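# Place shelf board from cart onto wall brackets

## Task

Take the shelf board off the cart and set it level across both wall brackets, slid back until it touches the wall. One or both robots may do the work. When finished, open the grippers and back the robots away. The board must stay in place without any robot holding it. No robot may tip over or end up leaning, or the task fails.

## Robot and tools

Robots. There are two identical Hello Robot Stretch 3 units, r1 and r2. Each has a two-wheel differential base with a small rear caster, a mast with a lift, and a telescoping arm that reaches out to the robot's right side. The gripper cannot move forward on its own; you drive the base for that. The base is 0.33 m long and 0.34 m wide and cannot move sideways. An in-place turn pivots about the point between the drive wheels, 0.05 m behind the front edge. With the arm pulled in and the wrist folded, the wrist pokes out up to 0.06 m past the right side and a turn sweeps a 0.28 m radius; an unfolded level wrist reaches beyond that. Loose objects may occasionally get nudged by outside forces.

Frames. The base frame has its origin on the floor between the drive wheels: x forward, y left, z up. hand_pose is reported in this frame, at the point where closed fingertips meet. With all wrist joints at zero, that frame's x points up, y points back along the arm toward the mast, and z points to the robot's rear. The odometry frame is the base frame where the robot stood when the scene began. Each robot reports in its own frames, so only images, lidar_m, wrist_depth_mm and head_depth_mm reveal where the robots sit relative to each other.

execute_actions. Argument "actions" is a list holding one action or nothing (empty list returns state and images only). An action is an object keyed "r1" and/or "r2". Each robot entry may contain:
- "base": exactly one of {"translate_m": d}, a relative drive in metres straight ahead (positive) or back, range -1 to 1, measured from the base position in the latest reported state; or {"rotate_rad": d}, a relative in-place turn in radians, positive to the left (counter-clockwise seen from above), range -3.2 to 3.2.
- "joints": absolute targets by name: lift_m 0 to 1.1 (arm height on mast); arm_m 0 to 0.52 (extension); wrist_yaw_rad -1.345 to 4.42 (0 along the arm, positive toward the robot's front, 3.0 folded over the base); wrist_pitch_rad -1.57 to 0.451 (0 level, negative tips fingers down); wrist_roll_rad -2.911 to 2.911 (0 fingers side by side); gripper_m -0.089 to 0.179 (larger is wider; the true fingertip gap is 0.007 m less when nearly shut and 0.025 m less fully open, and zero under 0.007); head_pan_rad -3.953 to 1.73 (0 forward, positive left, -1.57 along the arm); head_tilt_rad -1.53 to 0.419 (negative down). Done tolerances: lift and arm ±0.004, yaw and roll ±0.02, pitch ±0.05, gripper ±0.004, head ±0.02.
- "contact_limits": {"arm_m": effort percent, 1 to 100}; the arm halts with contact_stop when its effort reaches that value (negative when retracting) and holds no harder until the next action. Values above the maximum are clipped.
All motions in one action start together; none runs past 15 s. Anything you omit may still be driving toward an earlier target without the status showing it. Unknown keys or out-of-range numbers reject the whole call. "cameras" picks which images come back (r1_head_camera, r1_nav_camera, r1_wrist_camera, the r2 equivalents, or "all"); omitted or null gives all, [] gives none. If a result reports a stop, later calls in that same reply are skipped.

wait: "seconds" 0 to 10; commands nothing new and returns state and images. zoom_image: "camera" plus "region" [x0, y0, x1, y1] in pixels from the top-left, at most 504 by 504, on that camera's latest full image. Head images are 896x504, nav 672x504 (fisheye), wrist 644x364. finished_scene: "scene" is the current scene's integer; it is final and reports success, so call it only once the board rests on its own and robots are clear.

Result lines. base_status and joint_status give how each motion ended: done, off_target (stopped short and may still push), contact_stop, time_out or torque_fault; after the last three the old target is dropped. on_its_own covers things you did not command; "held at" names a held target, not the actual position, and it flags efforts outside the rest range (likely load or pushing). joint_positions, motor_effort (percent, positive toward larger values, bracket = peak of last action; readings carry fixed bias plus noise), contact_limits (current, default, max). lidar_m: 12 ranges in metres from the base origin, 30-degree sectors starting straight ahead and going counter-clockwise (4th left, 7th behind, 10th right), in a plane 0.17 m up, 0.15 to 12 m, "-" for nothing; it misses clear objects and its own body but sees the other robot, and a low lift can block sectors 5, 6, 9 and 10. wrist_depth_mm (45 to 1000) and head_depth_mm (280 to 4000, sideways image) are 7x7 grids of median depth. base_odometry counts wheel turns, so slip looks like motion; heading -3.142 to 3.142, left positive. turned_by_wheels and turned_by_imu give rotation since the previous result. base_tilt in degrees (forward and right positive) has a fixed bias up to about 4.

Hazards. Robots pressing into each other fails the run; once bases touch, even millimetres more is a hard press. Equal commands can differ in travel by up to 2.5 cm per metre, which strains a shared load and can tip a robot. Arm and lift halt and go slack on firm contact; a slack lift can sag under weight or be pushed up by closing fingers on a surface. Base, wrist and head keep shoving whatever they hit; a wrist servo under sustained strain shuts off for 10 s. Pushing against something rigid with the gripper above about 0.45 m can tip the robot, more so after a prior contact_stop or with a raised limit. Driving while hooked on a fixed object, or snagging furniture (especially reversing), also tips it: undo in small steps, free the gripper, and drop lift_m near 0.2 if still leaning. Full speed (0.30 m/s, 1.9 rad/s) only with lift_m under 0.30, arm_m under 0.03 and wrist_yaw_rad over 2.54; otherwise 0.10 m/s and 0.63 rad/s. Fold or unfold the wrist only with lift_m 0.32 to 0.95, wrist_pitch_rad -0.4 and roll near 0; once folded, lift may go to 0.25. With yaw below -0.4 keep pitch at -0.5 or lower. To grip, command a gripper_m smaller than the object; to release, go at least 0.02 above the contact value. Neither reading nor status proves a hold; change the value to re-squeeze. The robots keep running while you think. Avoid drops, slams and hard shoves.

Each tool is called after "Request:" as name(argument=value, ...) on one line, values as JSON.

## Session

Request:
execute_actions(actions=[])

Scene clock: 0.00 s.
r1.base_odometry: x=+0.000 y=+0.000 heading=+0.000 (m, m, rad; r1's odometry frame)
r1.turned_by_wheels: +0.000 (rad since the last result)
r1.turned_by_imu: +0.000 (rad since the last result)
r1.base_tilt: forward=+0.6 right=+1.8 (deg)
r1.lidar_m: 0.87 0.85 0.89 1.25 1.53 1.58 2.20 6.73 4.45 3.34 2.92 1.16
r1.head_depth_mm: 1177 1164 1151 1143 1126 1118 1107 / 1098 1085 1075 1065 1051 1041 1031 / 1022 1010 1007 994 982 974 964 / 957 949 942 932 923 914 909 / 901 890 886 878 873 866 857 / 851 844 837 828 824 817 809 / 804 800 795 789 784 778 772
r1.base_status: not commanded
r1.joint_positions: lift_m=+0.536 arm_m=-0.002 wrist_yaw_rad=+2.806 wrist_pitch_rad=-0.589 wrist_roll_rad=-0.019 gripper_m=+0.037 head_pan_rad=-0.008 head_tilt_rad=-0.017
r1.joint_status: not commanded
r1.motor_effort: left_wheel=+0 right_wheel=+0 lift_m=+39 arm_m=+0 wrist_yaw_rad=+0 wrist_pitch_rad=+6 wrist_roll_rad=+0 gripper_m=+0 head_pan_rad=+0 head_tilt_rad=+2 (%)
r1.hand_pose: x=+0.0446 y=+0.0460 z=+0.5128 quat_wxyz=(+0.315, +0.695, +0.092, +0.640) (m; r1's base frame)
r1.wrist_depth_mm: - - - - 876 742 632 / - - - - 979 798 662 / - - - - - 859 717 / 954 - 949 940 908 875 771 / 830 - 808 805 793 764 754 / 732 710 - 694 - 673 669 / 636 626 - 632 597 603 594
r2.base_odometry: x=+0.000 y=+0.000 heading=+0.000 (m, m, rad; r2's odometry frame)
r2.turned_by_wheels: +0.000 (rad since the last result)
r2.turned_by_imu: +0.000 (rad since the last result)
r2.base_tilt: forward=+0.2 right=+0.5 (deg)
r2.lidar_m: 2.02 1.37 1.28 1.29 0.97 0.91 0.92 1.17 2.56 6.18 4.14 3.84
r2.head_depth_mm: 1922 2988 3549 3553 3576 2907 1997 / 1923 2926 3629 3688 3704 2911 1980 / 1913 2942 3811 3828 3871 2910 2001 / 1903 2960 3342 3363 3420 2932 2003 / 1898 2508 2626 2636 2620 2612 2016 / 1900 2142 2163 2142 2149 2163 1988 / 1752 1818 1804 1797 1818 1810 1790
r2.base_status: not commanded
r2.joint_positions: lift_m=+0.557 arm_m=+0.000 wrist_yaw_rad=+2.828 wrist_pitch_rad=-0.545 wrist_roll_rad=+0.004 gripper_m=+0.037 head_pan_rad=+0.002 head_tilt_rad=+0.016
r2.joint_status: not commanded
r2.motor_effort: left_wheel=+1 right_wheel=+1 lift_m=+35 arm_m=+0 wrist_yaw_rad=+0 wrist_pitch_rad=+5 wrist_roll_rad=+0 gripper_m=+0 head_pan_rad=-1 head_tilt_rad=+2 (%)
r2.hand_pose: x=+0.0426 y=+0.0518 z=+0.5419 quat_wxyz=(+0.295, +0.703, +0.081, +0.642) (m; r2's base frame)
r2.wrist_depth_mm: - - - - - - - / - - - - - - - / - - - - - - - / 940 975 961 - - - - / 826 - 869 850 886 837 876 / 727 700 - 740 762 748 743 / 632 651 665 645 652 667 657
pictures: r1_head_camera (sideways: a quarter turn clockwise sets it upright), r1_nav_camera (sideways: a quarter turn counterclockwise sets it upright), r1_wrist_camera, r2_head_camera (sideways: a quarter turn clockwise sets it upright), r2_nav_camera (sideways: a quarter turn counterclockwise sets it upright), r2_wrist_camera
Images, in order (width x height): r1_head_camera 896x504, r1_nav_camera 672x504, r1_wrist_camera 644x364, r2_head_camera 896x504, r2_nav_camera 672x504, r2_wrist_camera 644x364.

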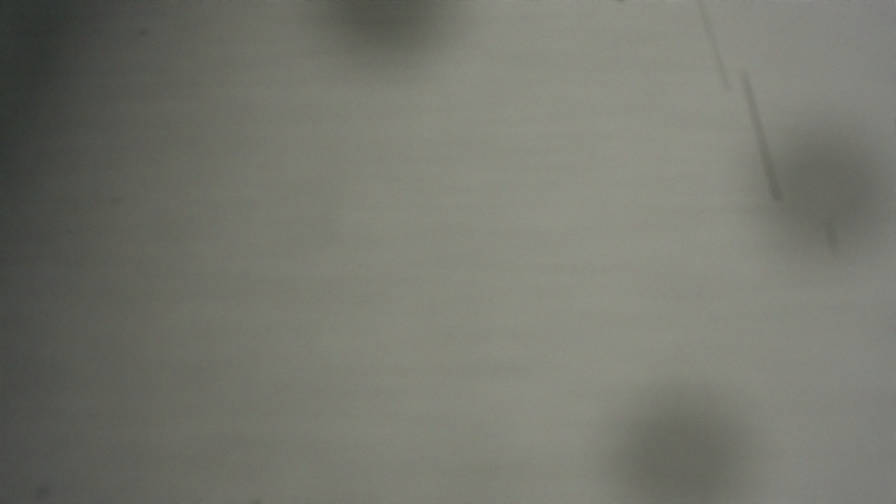

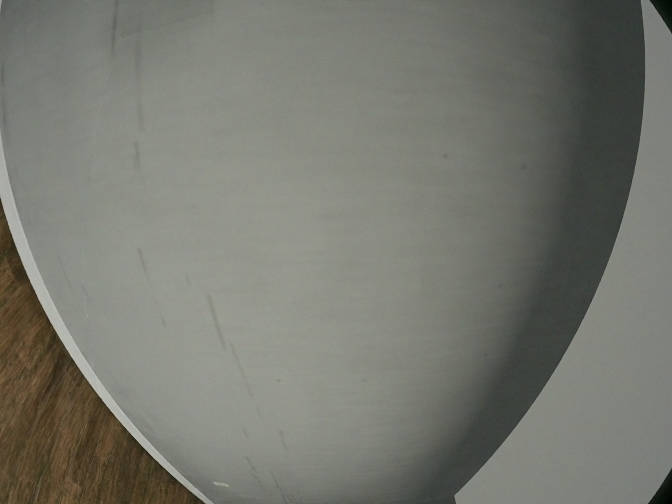

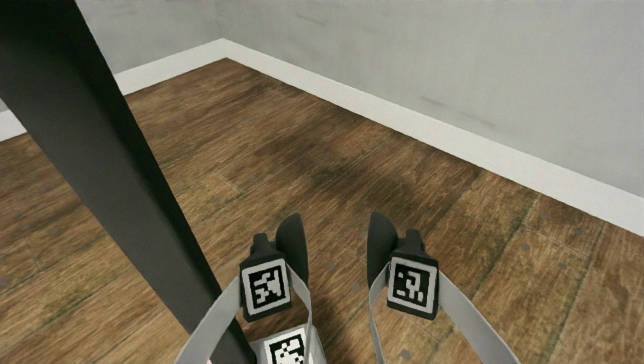

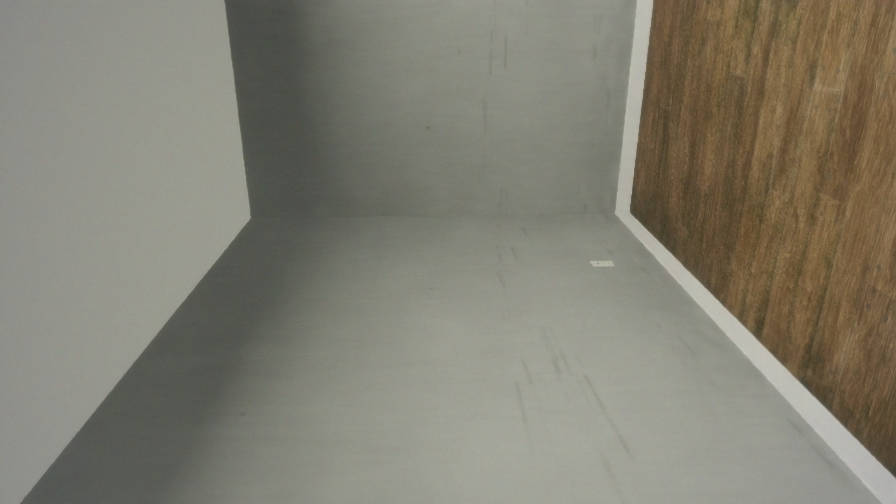

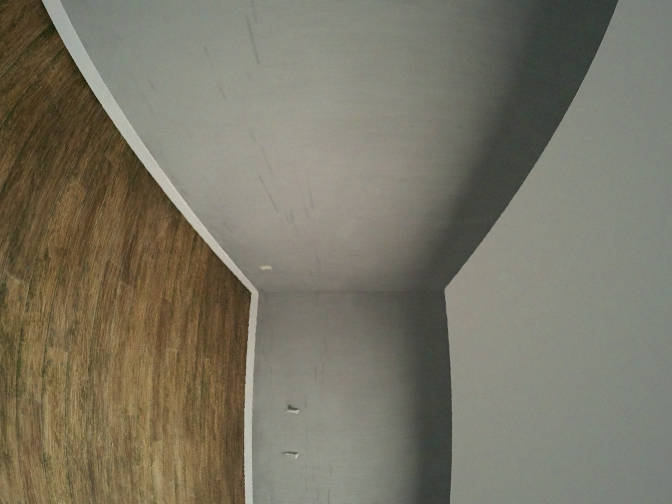

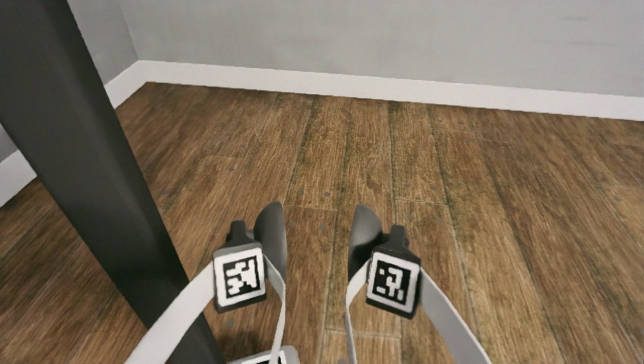

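Request:
execute_actions(actions=[{"r1": {"joints": {"head_pan_rad": -1.9, "head_tilt_rad": -0.3, "wrist_pitch_rad": -0.4, "wrist_yaw_rad": 3.0, "wrist_roll_rad": 0.0}}, "r2": {"joints": {"head_pan_rad": -1.25, "head_tilt_rad": -0.3, "wrist_pitch_rad": -0.4, "wrist_yaw_rad": 3.0, "wrist_roll_rad": 0.0}}}], cameras=["r1_head_camera", "r1_nav_camera", "r2_head_camera", "r2_nav_camera"])

Scene clock: 3.00 s.
r1.base_odometry: x=+0.000 y=+0.000 heading=+0.000 (m, m, rad; r1's odometry frame)
r1.turned_by_wheels: +0.000 (rad since the last result)
r1.turned_by_imu: +0.000 (rad since the last result)
r1.base_tilt: forward=+0.7 right=+1.6 (deg)
r1.lidar_m: 0.87 0.85 0.89 1.25 1.53 1.58 2.20 6.75 4.48 3.35 2.93 1.16
r1.head_depth_mm: 3490 - - - 3047 2154 1654 / 3525 - - - 3086 2149 1647 / 3457 - - - 3090 2157 1652 / 3487 - - - 3083 2143 1644 / 3465 - - - 3076 2158 1651 / 3471 3724 3792 3875 3079 2140 1652 / 3206 3369 3461 3624 3078 2149 1645
r1.base_status: not commanded
r1.joint_positions: lift_m=+0.536 arm_m=-0.002 wrist_yaw_rad=+2.998 wrist_pitch_rad=-0.418 wrist_roll_rad=-0.007 gripper_m=+0.037 head_pan_rad=-1.893 head_tilt_rad=-0.296
r1.joint_status: all done
r1.motor_effort: left_wheel=+0(0) right_wheel=+0(0) lift_m=+39(39) arm_m=+0(0) wrist_yaw_rad=+2(0) wrist_pitch_rad=+8(6) wrist_roll_rad=+3(4) gripper_m=+1(0) head_pan_rad=-3(39) head_tilt_rad=-3(28) (%)
r1.hand_pose: x=+0.0109 y=+0.0795 z=+0.5489 quat_wxyz=(+0.196, +0.698, +0.098, +0.682) (m; r1's base frame)
r1.wrist_depth_mm: - - - - - 774 645 / - - - - - 823 674 / - - - - - 870 718 / - - - - - 921 741 / - - - 952 968 871 768 / 836 826 - 803 - 774 756 / 718 716 - 685 665 666 662
r2.base_odometry: x=+0.000 y=+0.000 heading=+0.000 (m, m, rad; r2's odometry frame)
r2.turned_by_wheels: +0.000 (rad since the last result)
r2.turned_by_imu: +0.001 (rad since the last result)
r2.base_tilt: forward=+0.3 right=+0.4 (deg)
r2.lidar_m: 2.02 1.37 1.27 1.29 0.98 0.91 0.92 1.17 2.57 6.11 4.14 3.85
r2.head_depth_mm: - - - 3785 2449 1798 1408 / - - - 3795 2429 1794 1415 / - - - 3833 2423 1795 1405 / - - - 3832 2436 1796 1410 / - - - 3781 2437 1794 1420 / - - - 3821 2430 1789 1416 / 3708 3920 - 3821 2437 1778 1416
r2.base_status: not commanded
r2.joint_positions: lift_m=+0.557 arm_m=+0.000 wrist_yaw_rad=+2.997 wrist_pitch_rad=-0.422 wrist_roll_rad=+0.004 gripper_m=+0.037 head_pan_rad=-1.243 head_tilt_rad=-0.296
r2.joint_status: all done
r2.motor_effort: left_wheel=+0(0) right_wheel=+1(1) lift_m=+35(34) arm_m=+0(1) wrist_yaw_rad=+2(3) wrist_pitch_rad=+9(8) wrist_roll_rad=-1(1) gripper_m=+0(0) head_pan_rad=-4(34) head_tilt_rad=-3(32) (%)
r2.hand_pose: x=+0.0111 y=+0.0768 z=+0.5684 quat_wxyz=(+0.198, +0.701, +0.098, +0.678) (m; r2's base frame)
r2.wrist_depth_mm: 836 - - - - - - / 847 - - - - - - / 901 - - - - - - / 912 - - - - - - / 923 947 - 961 - - - / 810 797 - 819 842 833 841 / 705 707 716 696 711 718 722
pictures: r1_head_camera (sideways: a quarter turn clockwise sets it upright), r1_nav_camera (sideways: a quarter turn counterclockwise sets it upright), r2_head_camera (sideways: a quarter turn clockwise sets it upright), r2_nav_camera (sideways: a quarter turn counterclockwise sets it upright)
Images, in order (width x height): r1_head_camera 896x504, r1_nav_camera 672x504, r2_head_camera 896x504, r2_nav_camera 672x504.

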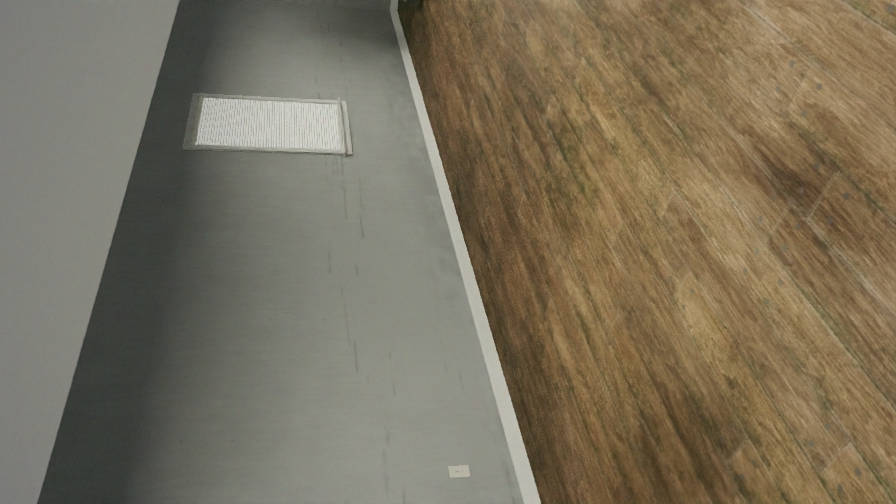

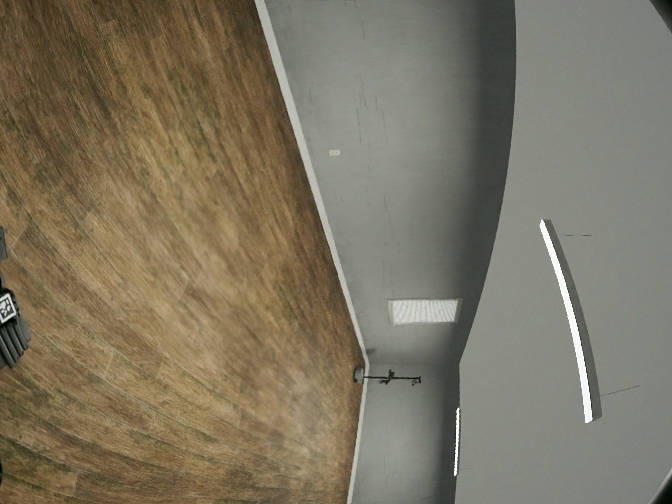

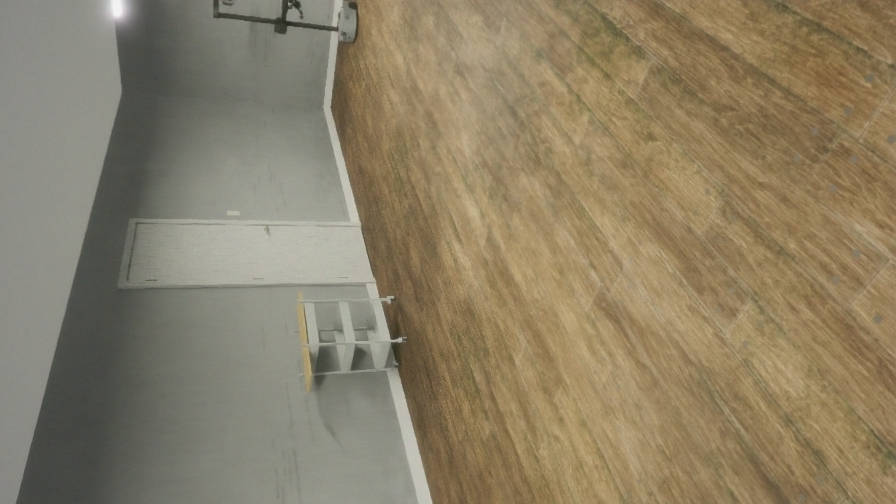

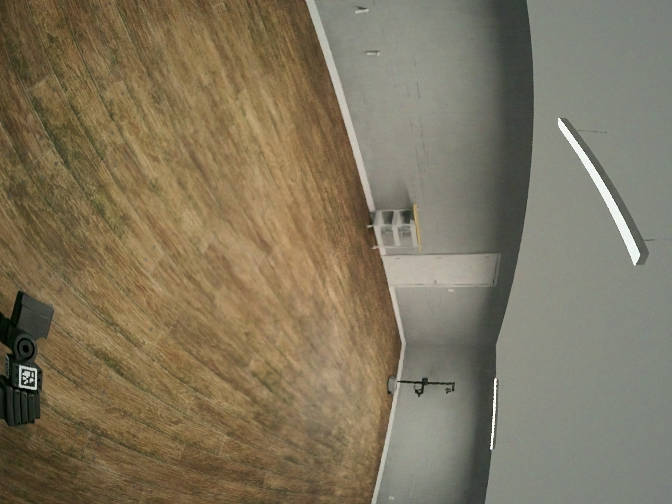

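Request:
execute_actions(actions=[{"r1": {"joints": {"lift_m": 0.25, "gripper_m": 0.0, "head_pan_rad": -0.6, "head_tilt_rad": -0.4}}, "r2": {"base": {"rotate_rad": -1.15}, "joints": {"lift_m": 0.25, "gripper_m": 0.0, "head_pan_rad": 0.0, "head_tilt_rad": -0.4}}}], cameras=["r2_head_camera", "r2_nav_camera"])

Scene clock: 8.93 s.
r1.base_odometry: x=+0.000 y=+0.000 heading=+0.000 (m, m, rad; r1's odometry frame)
r1.turned_by_wheels: +0.000 (rad since the last result)
r1.turned_by_imu: +0.000 (rad since the last result)
r1.base_tilt: forward=+0.9 right=+1.7 (deg)
r1.lidar_m: 0.87 0.85 0.89 1.25 1.52 1.58 2.20 6.74 4.44 3.35 2.93 1.17
r1.head_depth_mm: 2745 2899 3048 3162 2539 1889 1494 / 2726 2923 3139 3306 2528 1889 1493 / 2060 2218 2403 2612 2509 1871 1498 / 1667 1756 1876 1994 2145 1874 1486 / 1393 1461 1532 1616 1714 1757 1494 / 1199 1253 1300 1364 1431 1497 1453 / 1050 1091 1133 1178 1223 1279 1335
r1.base_status: not commanded
r1.joint_positions: lift_m=+0.250 arm_m=-0.002 wrist_yaw_rad=+2.998 wrist_pitch_rad=-0.417 wrist_roll_rad=-0.006 gripper_m=+0.000 head_pan_rad=-0.607 head_tilt_rad=-0.395
r1.joint_status: all done
r1.motor_effort: left_wheel=+0(0) right_wheel=+0(0) lift_m=+33(35) arm_m=+0(0) wrist_yaw_rad=+1(2) wrist_pitch_rad=+7(8) wrist_roll_rad=+3(3) gripper_m=-2(79) head_pan_rad=+4(39) head_tilt_rad=-2(14) (%)
r1.hand_pose: x=+0.0108 y=+0.0797 z=+0.2631 quat_wxyz=(+0.196, +0.698, +0.097, +0.682) (m; r1's base frame)
r1.wrist_depth_mm: - - - - - 787 654 / - - - - - 813 671 / - - 941 907 873 808 688 / 729 728 700 681 661 653 636 / 587 574 555 585 545 529 515 / 487 492 - - 463 448 433 / 428 - - - 388 385 375
r2.base_odometry: x=+0.000 y=+0.000 heading=-1.150 (m, m, rad; r2's odometry frame)
r2.turned_by_wheels: -1.150 (rad since the last result)
r2.turned_by_imu: -1.155 (rad since the last result)
r2.base_tilt: forward=+0.2 right=+0.5 (deg)
r2.lidar_m: 4.31 3.83 2.33 1.43 1.28 1.28 1.02 0.91 0.91 1.09 2.03 7.04
r2.head_depth_mm: - - - 3024 2095 1608 1312 / - - - 2995 2097 1619 1319 / - - - 3015 2095 1621 1311 / - - - 3011 2100 1620 1313 / - - - 2974 2092 1608 1315 / 3766 - - 2965 2098 1606 1316 / 3496 3740 3898 2979 2087 1612 1312
r2.base_status: done
r2.joint_positions: lift_m=+0.250 arm_m=+0.000 wrist_yaw_rad=+2.997 wrist_pitch_rad=-0.420 wrist_roll_rad=+0.004 gripper_m=+0.000 head_pan_rad=-0.007 head_tilt_rad=-0.395
r2.joint_status: all done
r2.motor_effort: left_wheel=+2(7) right_wheel=-1(4) lift_m=+31(31) arm_m=+0(0) wrist_yaw_rad=+2(2) wrist_pitch_rad=+8(9) wrist_roll_rad=-2(2) gripper_m=-3(80) head_pan_rad=+2(34) head_tilt_rad=-4(20) (%)
r2.hand_pose: x=+0.0110 y=+0.0770 z=+0.2622 quat_wxyz=(+0.198, +0.701, +0.097, +0.678) (m; r2's base frame)
r2.wrist_depth_mm: 964 - - - - - - / - - - - - - - / 803 - 830 849 847 864 888 / 637 639 654 647 666 667 676 / 521 530 532 - 538 542 547 / 452 - - - 458 459 465 / - - - - 394 399 397
pictures: r2_head_camera (sideways: a quarter turn clockwise sets it upright), r2_nav_camera (sideways: a quarter turn counterclockwise sets it upright)
Images, in order (width x height): r2_head_camera 896x504, r2_nav_camera 672x504.

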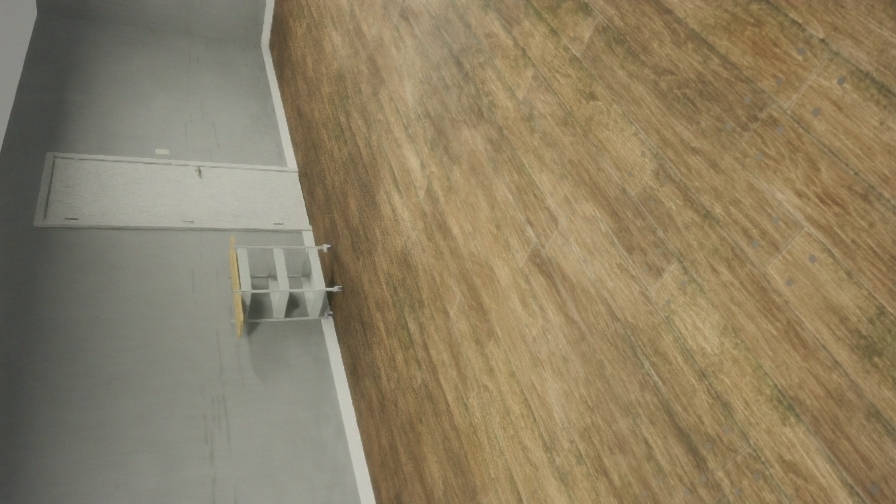

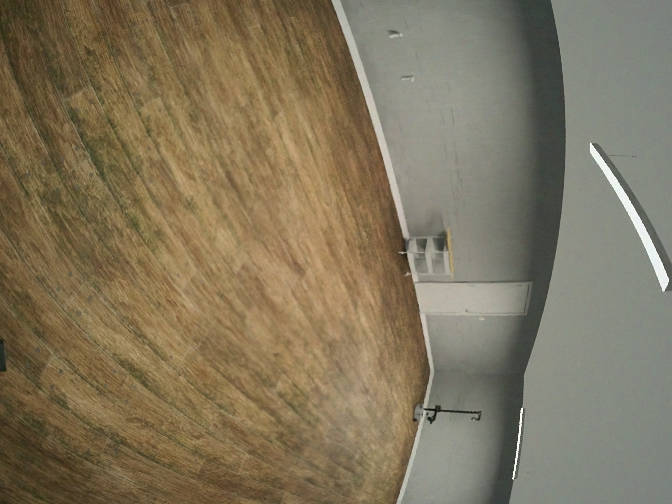

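Request:
execute_actions(actions=[{"r1": {"base": {"rotate_rad": -2.92}}, "r2": {"base": {"translate_m": 1.0}}}], cameras=["r1_head_camera", "r1_nav_camera"])

Scene clock: 14.17 s.
r1.base_odometry: x=+0.000 y=+0.000 heading=-2.920 (m, m, rad; r1's odometry frame)
r1.turned_by_wheels: -2.920 (rad since the last result)
r1.turned_by_imu: -2.862 (rad since the last result)
r1.base_tilt: forward=+0.6 right=+1.8 (deg)
r1.lidar_m: 3.08 6.06 3.73 3.24 1.67 0.97 0.85 0.85 0.99 1.51 1.51 1.75
r1.head_depth_mm: 1360 1421 1493 1566 1651 1721 1496 / 1450 1525 1603 1684 1778 1819 1491 / 1557 1640 1735 1837 1950 1875 1496 / 1668 1772 1876 1989 2149 1881 1497 / 1804 1909 2046 2196 2312 1875 1487 / 1955 2079 2247 2417 2473 1878 1500 / 2141 2310 2507 2730 2528 1875 1490
r1.base_status: done
r1.joint_positions: lift_m=+0.250 arm_m=-0.002 wrist_yaw_rad=+2.999 wrist_pitch_rad=-0.417 wrist_roll_rad=-0.006 gripper_m=+0.000 head_pan_rad=-0.607 head_tilt_rad=-0.395
r1.joint_status: not commanded
r1.motor_effort: left_wheel=+1(8) right_wheel=-2(8) lift_m=+33(32) arm_m=-1(1) wrist_yaw_rad=+1(2) wrist_pitch_rad=+7(7) wrist_roll_rad=+3(2) gripper_m=-3(2) head_pan_rad=+3(3) head_tilt_rad=-3(2) (%)
r1.hand_pose: x=+0.0107 y=+0.0796 z=+0.2631 quat_wxyz=(+0.195, +0.698, +0.097, +0.682) (m; r1's base frame)
r1.wrist_depth_mm: - - - - - - - / - - - - - - - / - - 934 906 864 857 814 / 749 721 697 686 670 644 627 / 592 576 556 582 543 520 517 / 487 494 - - 464 445 434 / 425 - - - 387 383 377
r2.base_odometry: x=+0.409 y=-0.913 heading=-1.150 (m, m, rad; r2's odometry frame)
r2.turned_by_wheels: +0.000 (rad since the last result)
r2.turned_by_imu: +0.004 (rad since the last result)
r2.base_tilt: forward=+0.0 right=+0.4 (deg)
r2.lidar_m: 3.48 3.09 3.11 2.17 1.94 1.95 1.86 1.66 1.66 1.99 3.72 5.64
r2.head_depth_mm: - - - 3009 2099 1616 1314 / - - - 2981 2109 1613 1315 / - - - 2993 2094 1618 1307 / 3597 - - 2991 2090 1619 1307 / 3336 3584 3799 3008 2080 1606 1317 / 3052 3259 3495 3007 2084 1606 1304 / 2826 3036 3229 2940 2083 1613 1300
r2.base_status: done
r2.joint_positions: lift_m=+0.250 arm_m=+0.000 wrist_yaw_rad=+2.998 wrist_pitch_rad=-0.420 wrist_roll_rad=+0.004 gripper_m=+0.000 head_pan_rad=-0.007 head_tilt_rad=-0.396
r2.joint_status: not commanded
r2.motor_effort: left_wheel=+2(11) right_wheel=+0(6) lift_m=+31(31) arm_m=+0(0) wrist_yaw_rad=+2(2) wrist_pitch_rad=+8(8) wrist_roll_rad=-2(1) gripper_m=-2(2) head_pan_rad=+3(2) head_tilt_rad=-3(3) (%)
r2.hand_pose: x=+0.0109 y=+0.0771 z=+0.2622 quat_wxyz=(+0.197, +0.701, +0.097, +0.678) (m; r2's base frame)
r2.wrist_depth_mm: - - - - - - - / - - - - - - - / 797 - 837 848 835 861 884 / 628 640 652 649 650 667 668 / 519 523 527 - 542 538 552 / 457 - - - 465 460 468 / - - - - 397 399 400
pictures: r1_head_camera (sideways: a quarter turn clockwise sets it upright), r1_nav_camera (sideways: a quarter turn counterclockwise sets it upright)
Images, in order (width x height): r1_head_camera 896x504, r1_nav_camera 672x504.

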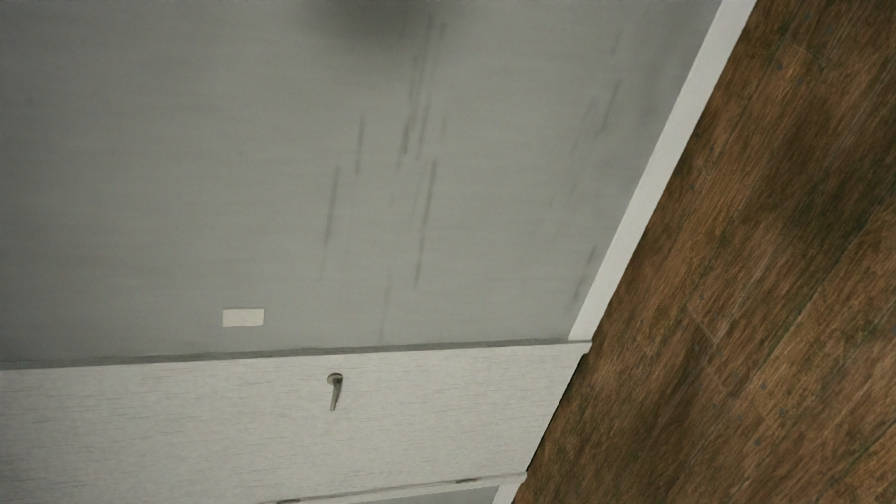

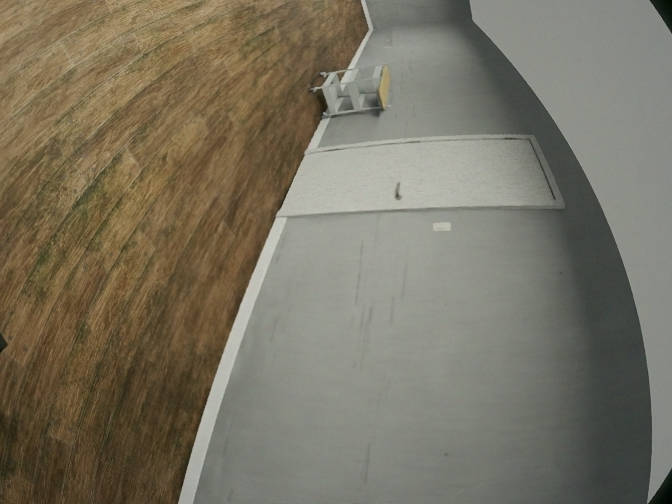

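Request:
execute_actions(actions=[{"r1": {"base": {"translate_m": 1.0}, "joints": {"head_pan_rad": -0.3, "head_tilt_rad": -0.4}}, "r2": {"base": {"translate_m": 1.0}}}], cameras=["r1_head_camera", "r2_head_camera"])

Scene clock: 19.57 s.
r1.base_odometry: x=-0.976 y=-0.220 heading=-2.920 (m, m, rad; r1's odometry frame)
r1.turned_by_wheels: +0.000 (rad since the last result)
r1.turned_by_imu: +0.003 (rad since the last result)
r1.base_tilt: forward=+0.7 right=+1.7 (deg)
r1.lidar_m: 2.33 4.42 4.02 3.48 3.49 2.09 1.81 1.81 1.44 1.26 1.26 1.45
r1.head_depth_mm: 1362 1416 1472 1542 1594 1687 1496 / 1509 1573 1660 1733 1831 1815 1486 / 1694 1773 1876 1982 2087 1882 1494 / 1970 2086 2230 2350 2405 1869 1496 / 2303 2447 2594 2711 2526 1870 1491 / 2766 2999 3058 2785 2490 1873 1502 / 3469 3802 - 3857 2527 1876 1492
r1.base_status: done
r1.joint_positions: lift_m=+0.250 arm_m=-0.002 wrist_yaw_rad=+2.999 wrist_pitch_rad=-0.417 wrist_roll_rad=-0.006 gripper_m=+0.000 head_pan_rad=-0.307 head_tilt_rad=-0.396
r1.joint_status: all done
r1.motor_effort: left_wheel=+1(7) right_wheel=-2(7) lift_m=+34(33) arm_m=-1(1) wrist_yaw_rad=+1(2) wrist_pitch_rad=+7(7) wrist_roll_rad=+3(3) gripper_m=-2(2) head_pan_rad=+3(24) head_tilt_rad=-2(2) (%)
r1.hand_pose: x=+0.0106 y=+0.0797 z=+0.2631 quat_wxyz=(+0.195, +0.698, +0.098, +0.682) (m; r1's base frame)
r1.wrist_depth_mm: - - - - - - - / - - - - - - - / - - 930 919 871 850 814 / 727 721 700 677 658 648 633 / 583 571 563 587 543 529 516 / 486 490 - - 460 443 433 / 430 - - - 387 389 380
r2.base_odometry: x=+0.817 y=-1.825 heading=-1.150 (m, m, rad; r2's odometry frame)
r2.turned_by_wheels: +0.000 (rad since the last result)
r2.turned_by_imu: +0.004 (rad since the last result)
r2.base_tilt: forward=+0.1 right=+0.5 (deg)
r2.lidar_m: 2.61 2.35 2.37 2.84 2.60 2.61 2.69 2.40 2.41 2.90 5.37 4.25
r2.head_depth_mm: 3912 - - 2961 2103 1613 1315 / 3439 3773 - 2985 2101 1611 1311 / 3043 3313 3649 2980 2085 1614 1312 / 2738 2958 2992 2871 2097 1613 1307 / 2515 2712 2879 2964 2090 1615 1306 / 2308 2472 2646 2773 2096 1616 1311 / 2128 2277 2420 2559 2100 1611 1310
r2.base_status: done
r2.joint_positions: lift_m=+0.250 arm_m=+0.000 wrist_yaw_rad=+2.998 wrist_pitch_rad=-0.420 wrist_roll_rad=+0.004 gripper_m=+0.000 head_pan_rad=-0.007 head_tilt_rad=-0.396
r2.joint_status: not commanded
r2.motor_effort: left_wheel=+1(12) right_wheel=+0(6) lift_m=+32(31) arm_m=+0(1) wrist_yaw_rad=+1(1) wrist_pitch_rad=+8(8) wrist_roll_rad=-1(2) gripper_m=-2(2) head_pan_rad=+2(2) head_tilt_rad=-3(3) (%)
r2.hand_pose: x=+0.0108 y=+0.0771 z=+0.2622 quat_wxyz=(+0.197, +0.701, +0.097, +0.678) (m; r2's base frame)
r2.wrist_depth_mm: - - - - - - - / - - - - - - - / 812 - 835 849 851 874 878 / 645 635 653 668 667 675 675 / 521 526 534 - 545 544 558 / 456 - - - 456 463 466 / - - - - 396 399 396
pictures: r1_head_camera (sideways: a quarter turn clockwise sets it upright), r2_head_camera (sideways: a quarter turn clockwise sets it upright)
Images, in order (width x height): r1_head_camera 896x504, r2_head_camera 896x504.

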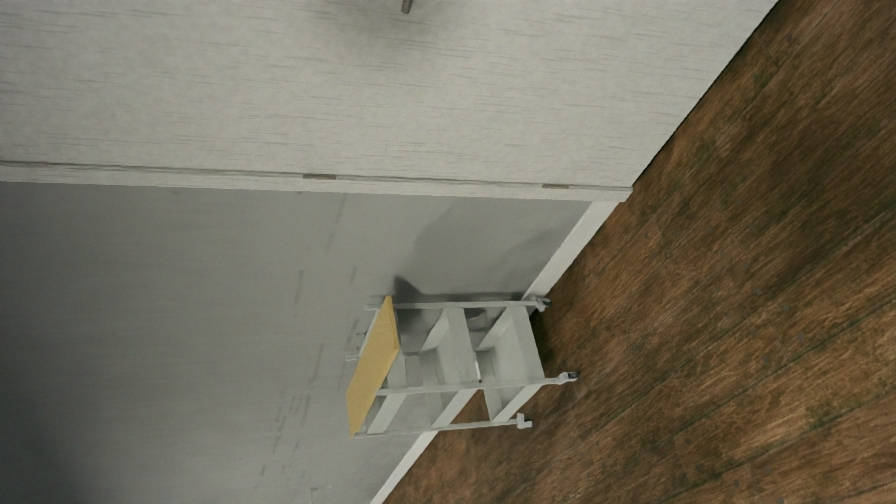

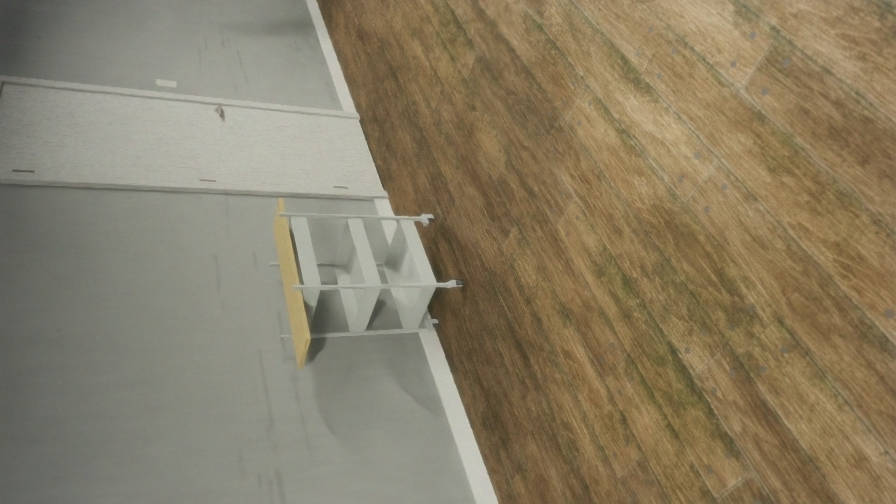

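Request:
execute_actions(actions=[{"r1": {"base": {"rotate_rad": 0.085}}, "r2": {"base": {"rotate_rad": -0.06}}}], cameras=[])

Request:
execute_actions(actions=[{"r1": {"base": {"translate_m": 1.0}}, "r2": {"base": {"translate_m": 1.0}, "joints": {"head_pan_rad": 0.2, "head_tilt_rad": -0.55}}}], cameras=["r1_head_camera", "r2_head_camera"])

Scene clock: 22.57 s.
r1.base_odometry: x=-0.976 y=-0.220 heading=-2.835 (m, m, rad; r1's odometry frame)
r1.turned_by_wheels: +0.085 (rad since the last result)
r1.turned_by_imu: +0.083 (rad since the last result)
r1.base_tilt: forward=+0.8 right=+1.7 (deg)
r1.lidar_m: 2.32 4.41 3.84 3.47 3.11 1.99 1.81 1.82 1.39 1.26 1.26 1.53
r1.head_depth_mm: 1480 1533 1591 1652 1717 1761 1494 / 1647 1727 1808 1898 1989 1889 1496 / 1939 2034 2138 2254 2302 1866 1492 / 2281 2416 2512 2590 2513 1878 1495 / 2757 2956 2984 2851 2537 1894 1493 / 3492 3818 - 3926 2527 1869 1489 / - - - 3843 2517 1869 1491
r1.base_status: done
r1.joint_positions: lift_m=+0.250 arm_m=-0.002 wrist_yaw_rad=+2.999 wrist_pitch_rad=-0.417 wrist_roll_rad=-0.006 gripper_m=+0.000 head_pan_rad=-0.307 head_tilt_rad=-0.396
r1.joint_status: not commanded
r1.motor_effort: left_wheel=-1(6) right_wheel=+2(9) lift_m=+33(33) arm_m=-1(1) wrist_yaw_rad=+1(1) wrist_pitch_rad=+7(7) wrist_roll_rad=+3(3) gripper_m=-2(2) head_pan_rad=+3(4) head_tilt_rad=-2(2) (%)
r1.hand_pose: x=+0.0106 y=+0.0797 z=+0.2631 quat_wxyz=(+0.195, +0.698, +0.098, +0.682) (m; r1's base frame)
r1.wrist_depth_mm: - - - - - - - / - - - - - - - / - - 935 890 859 848 817 / 728 726 697 686 673 646 627 / 588 569 560 583 537 528 514 / 490 490 - - 464 444 436 / 427 - - - 388 382 376
r2.base_odometry: x=+0.817 y=-1.825 heading=-1.210 (m, m, rad; r2's odometry frame)
r2.turned_by_wheels: -0.060 (rad since the last result)
r2.turned_by_imu: -0.059 (rad since the last result)
r2.base_tilt: forward=+0.0 right=+0.6 (deg)
r2.lidar_m: 2.61 2.36 2.36 2.72 2.60 2.60 2.78 2.40 2.40 2.79 4.84 4.43
r2.head_depth_mm: - - - 3011 2116 1624 1313 / 3814 - - 2972 2092 1619 1317 / 3273 3544 - 2966 2099 1614 1317 / 2926 3164 3374 2975 2091 1611 1311 / 2647 2818 2954 2824 2079 1613 1309 / 2426 2622 2732 2812 2078 1601 1307 / 2196 2351 2479 2634 2091 1609 1308
r2.base_status: done
r2.joint_positions: lift_m=+0.250 arm_m=+0.000 wrist_yaw_rad=+2.998 wrist_pitch_rad=-0.420 wrist_roll_rad=+0.004 gripper_m=+0.000 head_pan_rad=-0.007 head_tilt_rad=-0.396
r2.joint_status: not commanded
r2.motor_effort: left_wheel=+2(11) right_wheel=+0(5) lift_m=+32(32) arm_m=+0(0) wrist_yaw_rad=+1(1) wrist_pitch_rad=+8(8) wrist_roll_rad=-2(2) gripper_m=-2(2) head_pan_rad=+2(2) head_tilt_rad=-3(3) (%)
r2.hand_pose: x=+0.0108 y=+0.0771 z=+0.2622 quat_wxyz=(+0.197, +0.701, +0.097, +0.678) (m; r2's base frame)
r2.wrist_depth_mm: - - - - - - - / - - - - - - - / 818 - 838 847 872 869 865 / 638 631 662 654 668 666 689 / 515 520 529 - 546 546 551 / 455 - - - 458 460 457 / - - - - 394 400 401
pictures: none
No camera images: the call's "cameras" was empty. Leave "cameras" out to get every camera's image.

Scene clock: 27.67 s.
r1.base_odometry: x=-1.929 y=-0.522 heading=-2.835 (m, m, rad; r1's odometry frame)
r1.turned_by_wheels: +0.000 (rad since the last result)
r1.turned_by_imu: +0.003 (rad since the last result)
r1.base_tilt: forward=+0.7 right=+1.6 (deg)
r1.lidar_m: 1.70 2.67 4.00 3.65 3.69 3.07 2.79 1.89 1.21 1.08 1.09 1.36
r1.head_depth_mm: 1313 1356 1415 1468 1530 1597 1491 / 1478 1537 1610 1611 1723 1756 1492 / 1689 1783 1882 1670 1863 1747 1488 / 1996 2108 2251 1813 1930 1821 1487 / 2410 2592 2777 3024 2411 1870 1497 / 3044 3317 3658 3629 2513 1885 1497 / - - - 3885 2521 1872 1493
r1.base_status: done
r1.joint_positions: lift_m=+0.250 arm_m=-0.002 wrist_yaw_rad=+2.999 wrist_pitch_rad=-0.417 wrist_roll_rad=-0.006 gripper_m=+0.000 head_pan_rad=-0.307 head_tilt_rad=-0.396
r1.joint_status: not commanded
r1.motor_effort: left_wheel=-1(5) right_wheel=+2(9) lift_m=+34(33) arm_m=-1(1) wrist_yaw_rad=+1(1) wrist_pitch_rad=+7(7) wrist_roll_rad=+3(3) gripper_m=-3(2) head_pan_rad=+3(3) head_tilt_rad=-3(2) (%)
r1.hand_pose: x=+0.0106 y=+0.0797 z=+0.2631 quat_wxyz=(+0.195, +0.698, +0.098, +0.682) (m; r1's base frame)
r1.wrist_depth_mm: - - - - - - - / - - - - - - - / - - 946 898 858 835 800 / 754 734 703 681 663 645 639 / 582 567 558 583 540 523 515 / 487 497 - - 466 441 439 / 428 - - - 387 382 377
r2.base_odometry: x=+1.171 y=-2.761 heading=-1.210 (m, m, rad; r2's odometry frame)
r2.turned_by_wheels: +0.000 (rad since the last result)
r2.turned_by_imu: +0.004 (rad since the last result)
r2.base_tilt: forward=+0.2 right=+0.4 (deg)
r2.lidar_m: 1.61 1.65 1.65 1.91 3.29 3.29 3.58 3.11 3.11 3.61 5.44 2.67
r2.head_depth_mm: 2137 2448 2799 2329 1771 1434 1212 / 1981 2190 2531 2205 1768 1434 1204 / 1827 2016 1928 2151 1779 1435 1204 / 1688 1881 1848 2113 1767 1436 1202 / 1575 1748 1947 2116 1765 1437 1198 / 1472 1612 1806 1996 1756 1424 1203 / 1390 1514 1650 1853 1745 1423 1196
r2.base_status: done
r2.joint_positions: lift_m=+0.250 arm_m=+0.000 wrist_yaw_rad=+2.998 wrist_pitch_rad=-0.420 wrist_roll_rad=+0.004 gripper_m=+0.000 head_pan_rad=+0.193 head_tilt_rad=-0.544
r2.joint_status: all done
r2.motor_effort: left_wheel=+2(10) right_wheel=+0(5) lift_m=+31(31) arm_m=-1(2) wrist_yaw_rad=+1(1) wrist_pitch_rad=+8(8) wrist_roll_rad=-2(2) gripper_m=-2(2) head_pan_rad=+3(18) head_tilt_rad=-4(23) (%)
r2.hand_pose: x=+0.0108 y=+0.0771 z=+0.2623 quat_wxyz=(+0.197, +0.701, +0.097, +0.678) (m; r2's base frame)
r2.wrist_depth_mm: - - - - - - - / - - - - - - - / 813 - 842 861 846 875 900 / 627 639 658 656 660 681 678 / 522 528 528 - 542 550 557 / 458 - - - 459 462 467 / - - - - 392 400 401
pictures: r1_head_camera (sideways: a quarter turn clockwise sets it upright), r2_head_camera (sideways: a quarter turn clockwise sets it upright)
Images, in order (width x height): r1_head_camera 896x504, r2_head_camera 896x504.

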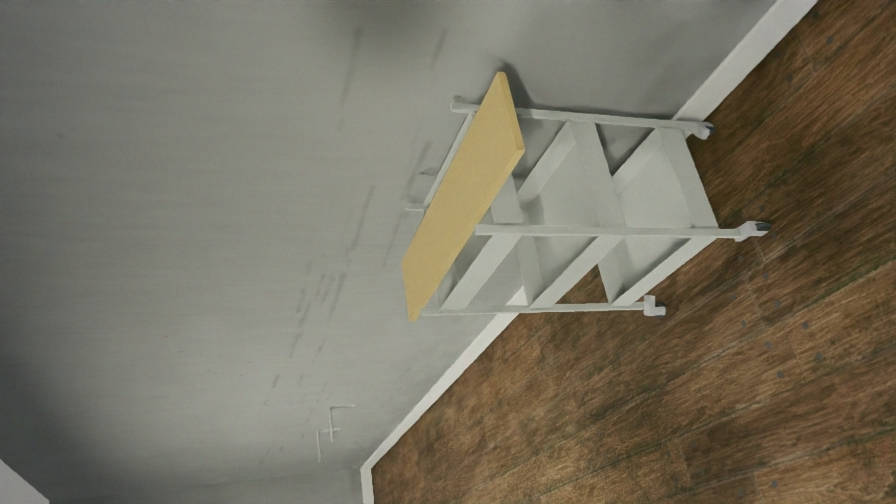

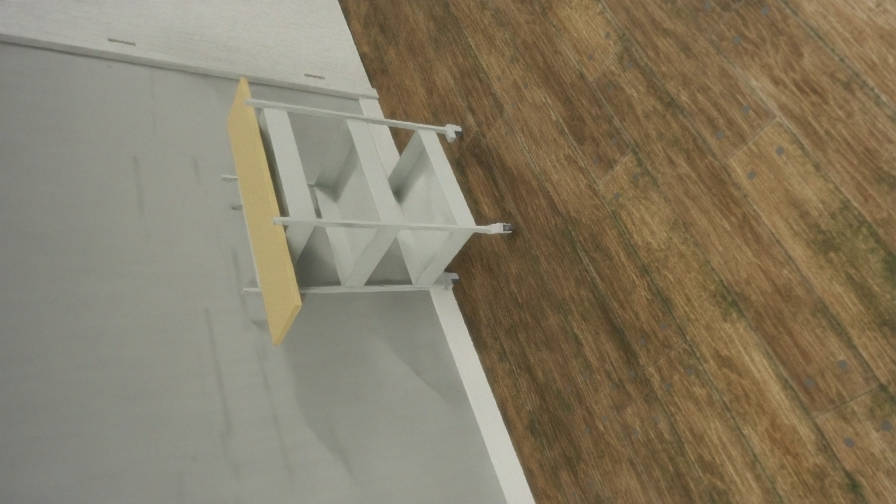

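Request:
execute_actions(actions=[{"r1": {"base": {"translate_m": 0.98}, "joints": {"head_pan_rad": -1.3, "head_tilt_rad": -0.7}}, "r2": {"base": {"translate_m": 1.0}}}], cameras=["r1_head_camera", "r2_head_camera"])

Scene clock: 33.70 s.
r1.base_odometry: x=-2.863 y=-0.817 heading=-2.835 (m, m, rad; r1's odometry frame)
r1.turned_by_wheels: +0.000 (rad since the last result)
r1.turned_by_imu: +0.003 (rad since the last result)
r1.base_tilt: forward=+0.9 right=+1.9 (deg)
r1.lidar_m: 0.95 5.01 4.19 3.79 3.84 4.10 3.75 1.57 1.00 0.94 0.57 0.67
r1.head_depth_mm: 769 851 950 1073 1246 1375 1226 / 774 857 959 1088 1256 1402 1222 / 780 866 971 1101 1280 1406 1226 / 788 874 981 922 1300 1424 1225 / 794 880 990 919 1277 1364 1223 / 802 893 1004 915 813 1003 1147 / 809 900 1014 911 796 1037 1166
r1.base_status: done
r1.joint_positions: lift_m=+0.250 arm_m=-0.002 wrist_yaw_rad=+2.999 wrist_pitch_rad=-0.417 wrist_roll_rad=-0.006 gripper_m=+0.000 head_pan_rad=-1.293 head_tilt_rad=-0.692
r1.joint_status: all done
r1.motor_effort: left_wheel=-1(4) right_wheel=+2(10) lift_m=+33(34) arm_m=-1(1) wrist_yaw_rad=+1(1) wrist_pitch_rad=+7(7) wrist_roll_rad=+3(3) gripper_m=-2(2) head_pan_rad=-3(40) head_tilt_rad=-4(30) (%)
r1.hand_pose: x=+0.0106 y=+0.0797 z=+0.2631 quat_wxyz=(+0.195, +0.698, +0.098, +0.682) (m; r1's base frame)
r1.wrist_depth_mm: - - - - - - - / - - - - - - - / - - 945 896 871 842 805 / 738 723 687 691 668 644 637 / 588 566 555 576 544 531 514 / 490 497 - - 462 446 433 / 425 - - - 390 383 376
r2.base_odometry: x=+1.524 y=-3.696 heading=-1.210 (m, m, rad; r2's odometry frame)
r2.turned_by_wheels: +0.000 (rad since the last result)
r2.turned_by_imu: +0.004 (rad since the last result)
r2.base_tilt: forward=+0.1 right=+0.5 (deg)
r2.lidar_m: 0.62 0.67 0.94 1.09 1.91 3.99 4.43 3.81 3.82 4.44 0.95 0.95
r2.head_depth_mm: 1208 1385 1579 1892 1777 1439 1202 / 1104 1242 1404 1074 1611 1370 1209 / 1015 1141 1291 1027 1184 1323 1206 / 945 1051 1174 975 964 1187 1180 / 881 973 1085 975 861 1244 1180 / 826 903 999 1021 1137 1364 1197 / 777 847 929 999 797 1314 1196
r2.base_status: done
r2.joint_positions: lift_m=+0.250 arm_m=+0.000 wrist_yaw_rad=+2.998 wrist_pitch_rad=-0.420 wrist_roll_rad=+0.004 gripper_m=+0.000 head_pan_rad=+0.193 head_tilt_rad=-0.544
r2.joint_status: not commanded
r2.motor_effort: left_wheel=+1(12) right_wheel=+0(5) lift_m=+31(31) arm_m=+0(0) wrist_yaw_rad=+2(1) wrist_pitch_rad=+8(8) wrist_roll_rad=-1(2) gripper_m=-2(2) head_pan_rad=+3(3) head_tilt_rad=-4(4) (%)
r2.hand_pose: x=+0.0108 y=+0.0771 z=+0.2623 quat_wxyz=(+0.197, +0.701, +0.097, +0.678) (m; r2's base frame)
r2.wrist_depth_mm: - - - - 924 796 702 / - - - - 966 837 738 / 791 - 849 845 849 815 778 / 627 629 650 656 669 677 689 / 523 523 534 - 542 545 555 / 461 - - - 459 460 466 / - - - - 396 400 396
pictures: r1_head_camera (sideways: a quarter turn clockwise sets it upright), r2_head_camera (sideways: a quarter turn clockwise sets it upright)
Images, in order (width x height): r1_head_camera 896x504, r2_head_camera 896x504.

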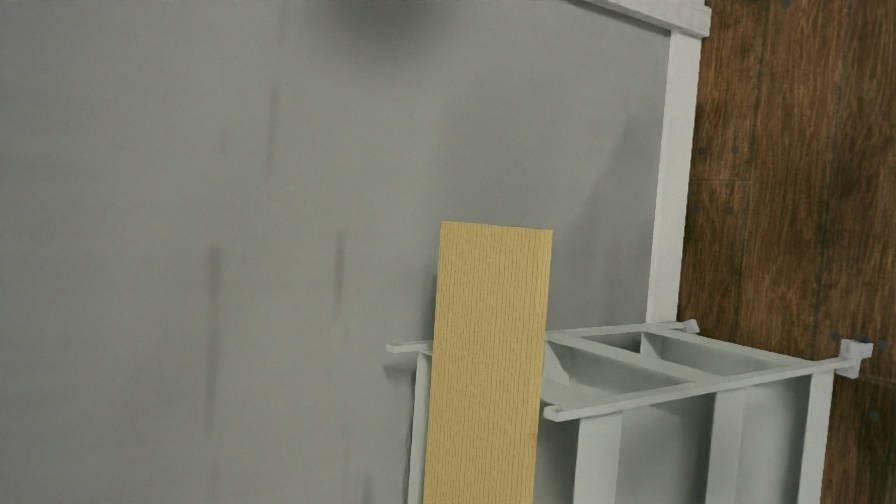

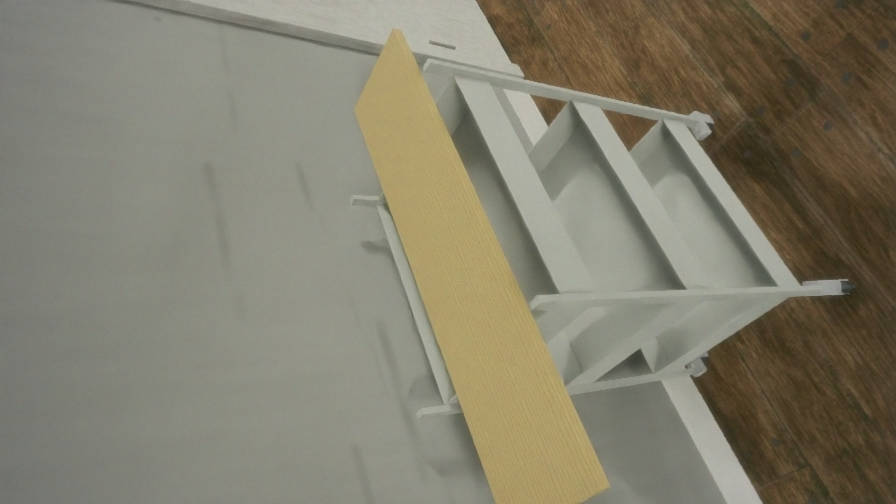

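Request:
execute_actions(actions=[{"r1": {"base": {"rotate_rad": 0.16}, "joints": {"lift_m": 0.6, "head_pan_rad": -1.5, "head_tilt_rad": -0.7}}, "r2": {"base": {"rotate_rad": 2.34}, "joints": {"lift_m": 0.6, "head_pan_rad": -1.5, "head_tilt_rad": -0.7}}}], cameras=["r1_head_camera", "r2_head_camera"])

Scene clock: 38.83 s.
r1.base_odometry: x=-2.863 y=-0.817 heading=-2.675 (m, m, rad; r1's odometry frame)
r1.turned_by_wheels: +0.160 (rad since the last result)
r1.turned_by_imu: +0.157 (rad since the last result)
r1.base_tilt: forward=+0.8 right=+1.6 (deg)
r1.lidar_m: 0.91 5.15 3.97 3.79 3.95 3.89 3.70 1.32 0.98 0.89 0.57 0.77
r1.head_depth_mm: 776 856 963 1088 1247 1392 1227 / 777 865 965 1101 1274 1399 1227 / 784 869 972 1104 1283 1413 1219 / 787 873 977 1069 1292 1431 1227 / 790 877 981 917 1282 1397 1223 / 796 881 993 914 1014 1028 1150 / 799 887 998 910 794 1011 1150
r1.base_status: done
r1.joint_positions: lift_m=+0.600 arm_m=-0.002 wrist_yaw_rad=+2.999 wrist_pitch_rad=-0.417 wrist_roll_rad=-0.006 gripper_m=+0.000 head_pan_rad=-1.493 head_tilt_rad=-0.692
r1.joint_status: all done
r1.motor_effort: left_wheel=-1(6) right_wheel=+2(8) lift_m=+44(47) arm_m=-1(1) wrist_yaw_rad=+0(0) wrist_pitch_rad=+7(7) wrist_roll_rad=+3(3) gripper_m=-3(2) head_pan_rad=-3(21) head_tilt_rad=-5(4) (%)
r1.hand_pose: x=+0.0106 y=+0.0797 z=+0.6128 quat_wxyz=(+0.195, +0.698, +0.098, +0.682) (m; r1's base frame)
r1.wrist_depth_mm: - - - - - - - / - - - - - - - / - - - - - - - / - - - - - - - / - - - - - - - / 937 893 - - 884 841 834 / 793 774 774 748 736 732 718
r2.base_odometry: x=+1.524 y=-3.696 heading=+1.130 (m, m, rad; r2's odometry frame)
r2.turned_by_wheels: +2.340 (rad since the last result)
r2.turned_by_imu: +2.350 (rad since the last result)
r2.base_tilt: forward=+0.3 right=+0.6 (deg)
r2.lidar_m: 3.43 4.12 3.98 3.80 3.95 4.97 0.95 0.77 0.62 0.93 0.97 1.31
r2.head_depth_mm: 769 873 992 851 1098 1217 1137 / 771 875 1013 860 1382 1287 1161 / 771 875 1016 1175 1441 1315 1159 / 773 879 1017 1205 1438 1309 1183 / 774 880 1019 1208 1445 1308 1153 / 774 881 1022 1218 1449 1308 1127 / 776 886 1026 1218 1455 1308 1128
r2.base_status: done
r2.joint_positions: lift_m=+0.600 arm_m=+0.000 wrist_yaw_rad=+2.998 wrist_pitch_rad=-0.420 wrist_roll_rad=+0.004 gripper_m=+0.000 head_pan_rad=-1.493 head_tilt_rad=-0.691
r2.joint_status: all done
r2.motor_effort: left_wheel=-1(9) right_wheel=+2(7) lift_m=+37(40) arm_m=+0(0) wrist_yaw_rad=+1(1) wrist_pitch_rad=+8(8) wrist_roll_rad=-2(2) gripper_m=-2(3) head_pan_rad=-4(35) head_tilt_rad=-6(25) (%)
r2.hand_pose: x=+0.0108 y=+0.0771 z=+0.6121 quat_wxyz=(+0.197, +0.701, +0.097, +0.678) (m; r2's base frame)
r2.wrist_depth_mm: - - - - - - - / - - - - - - - / - - - - - - - / - - - - - - - / - - - - - - - / 856 854 - - 888 870 888 / 729 761 755 758 748 755 775
pictures: r1_head_camera (sideways: a quarter turn clockwise sets it upright), r2_head_camera (sideways: a quarter turn clockwise sets it upright)
Images, in order (width x height): r1_head_camera 896x504, r2_head_camera 896x504.

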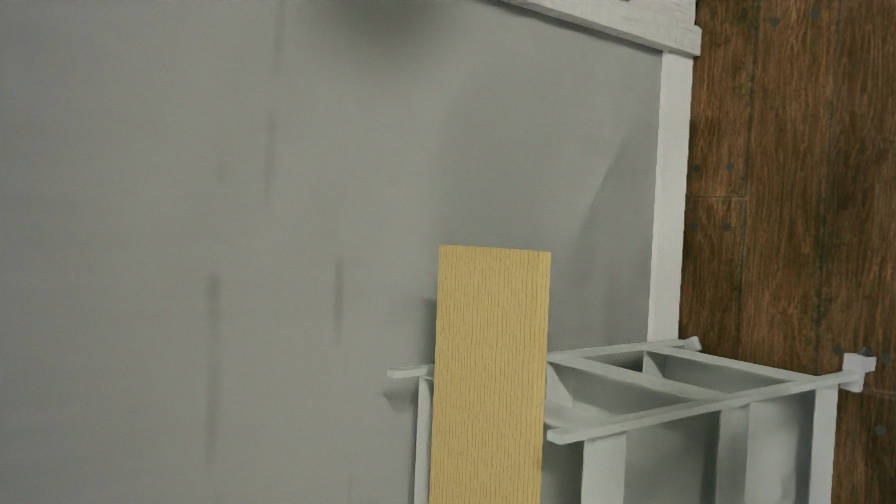

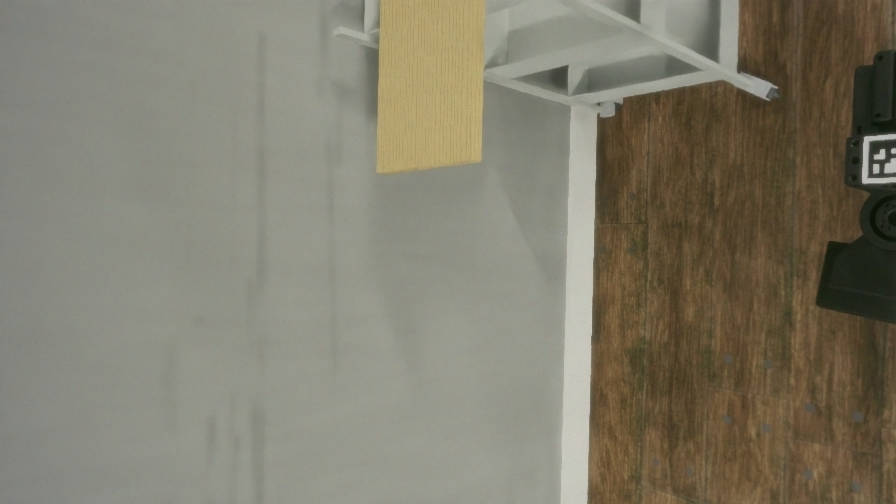

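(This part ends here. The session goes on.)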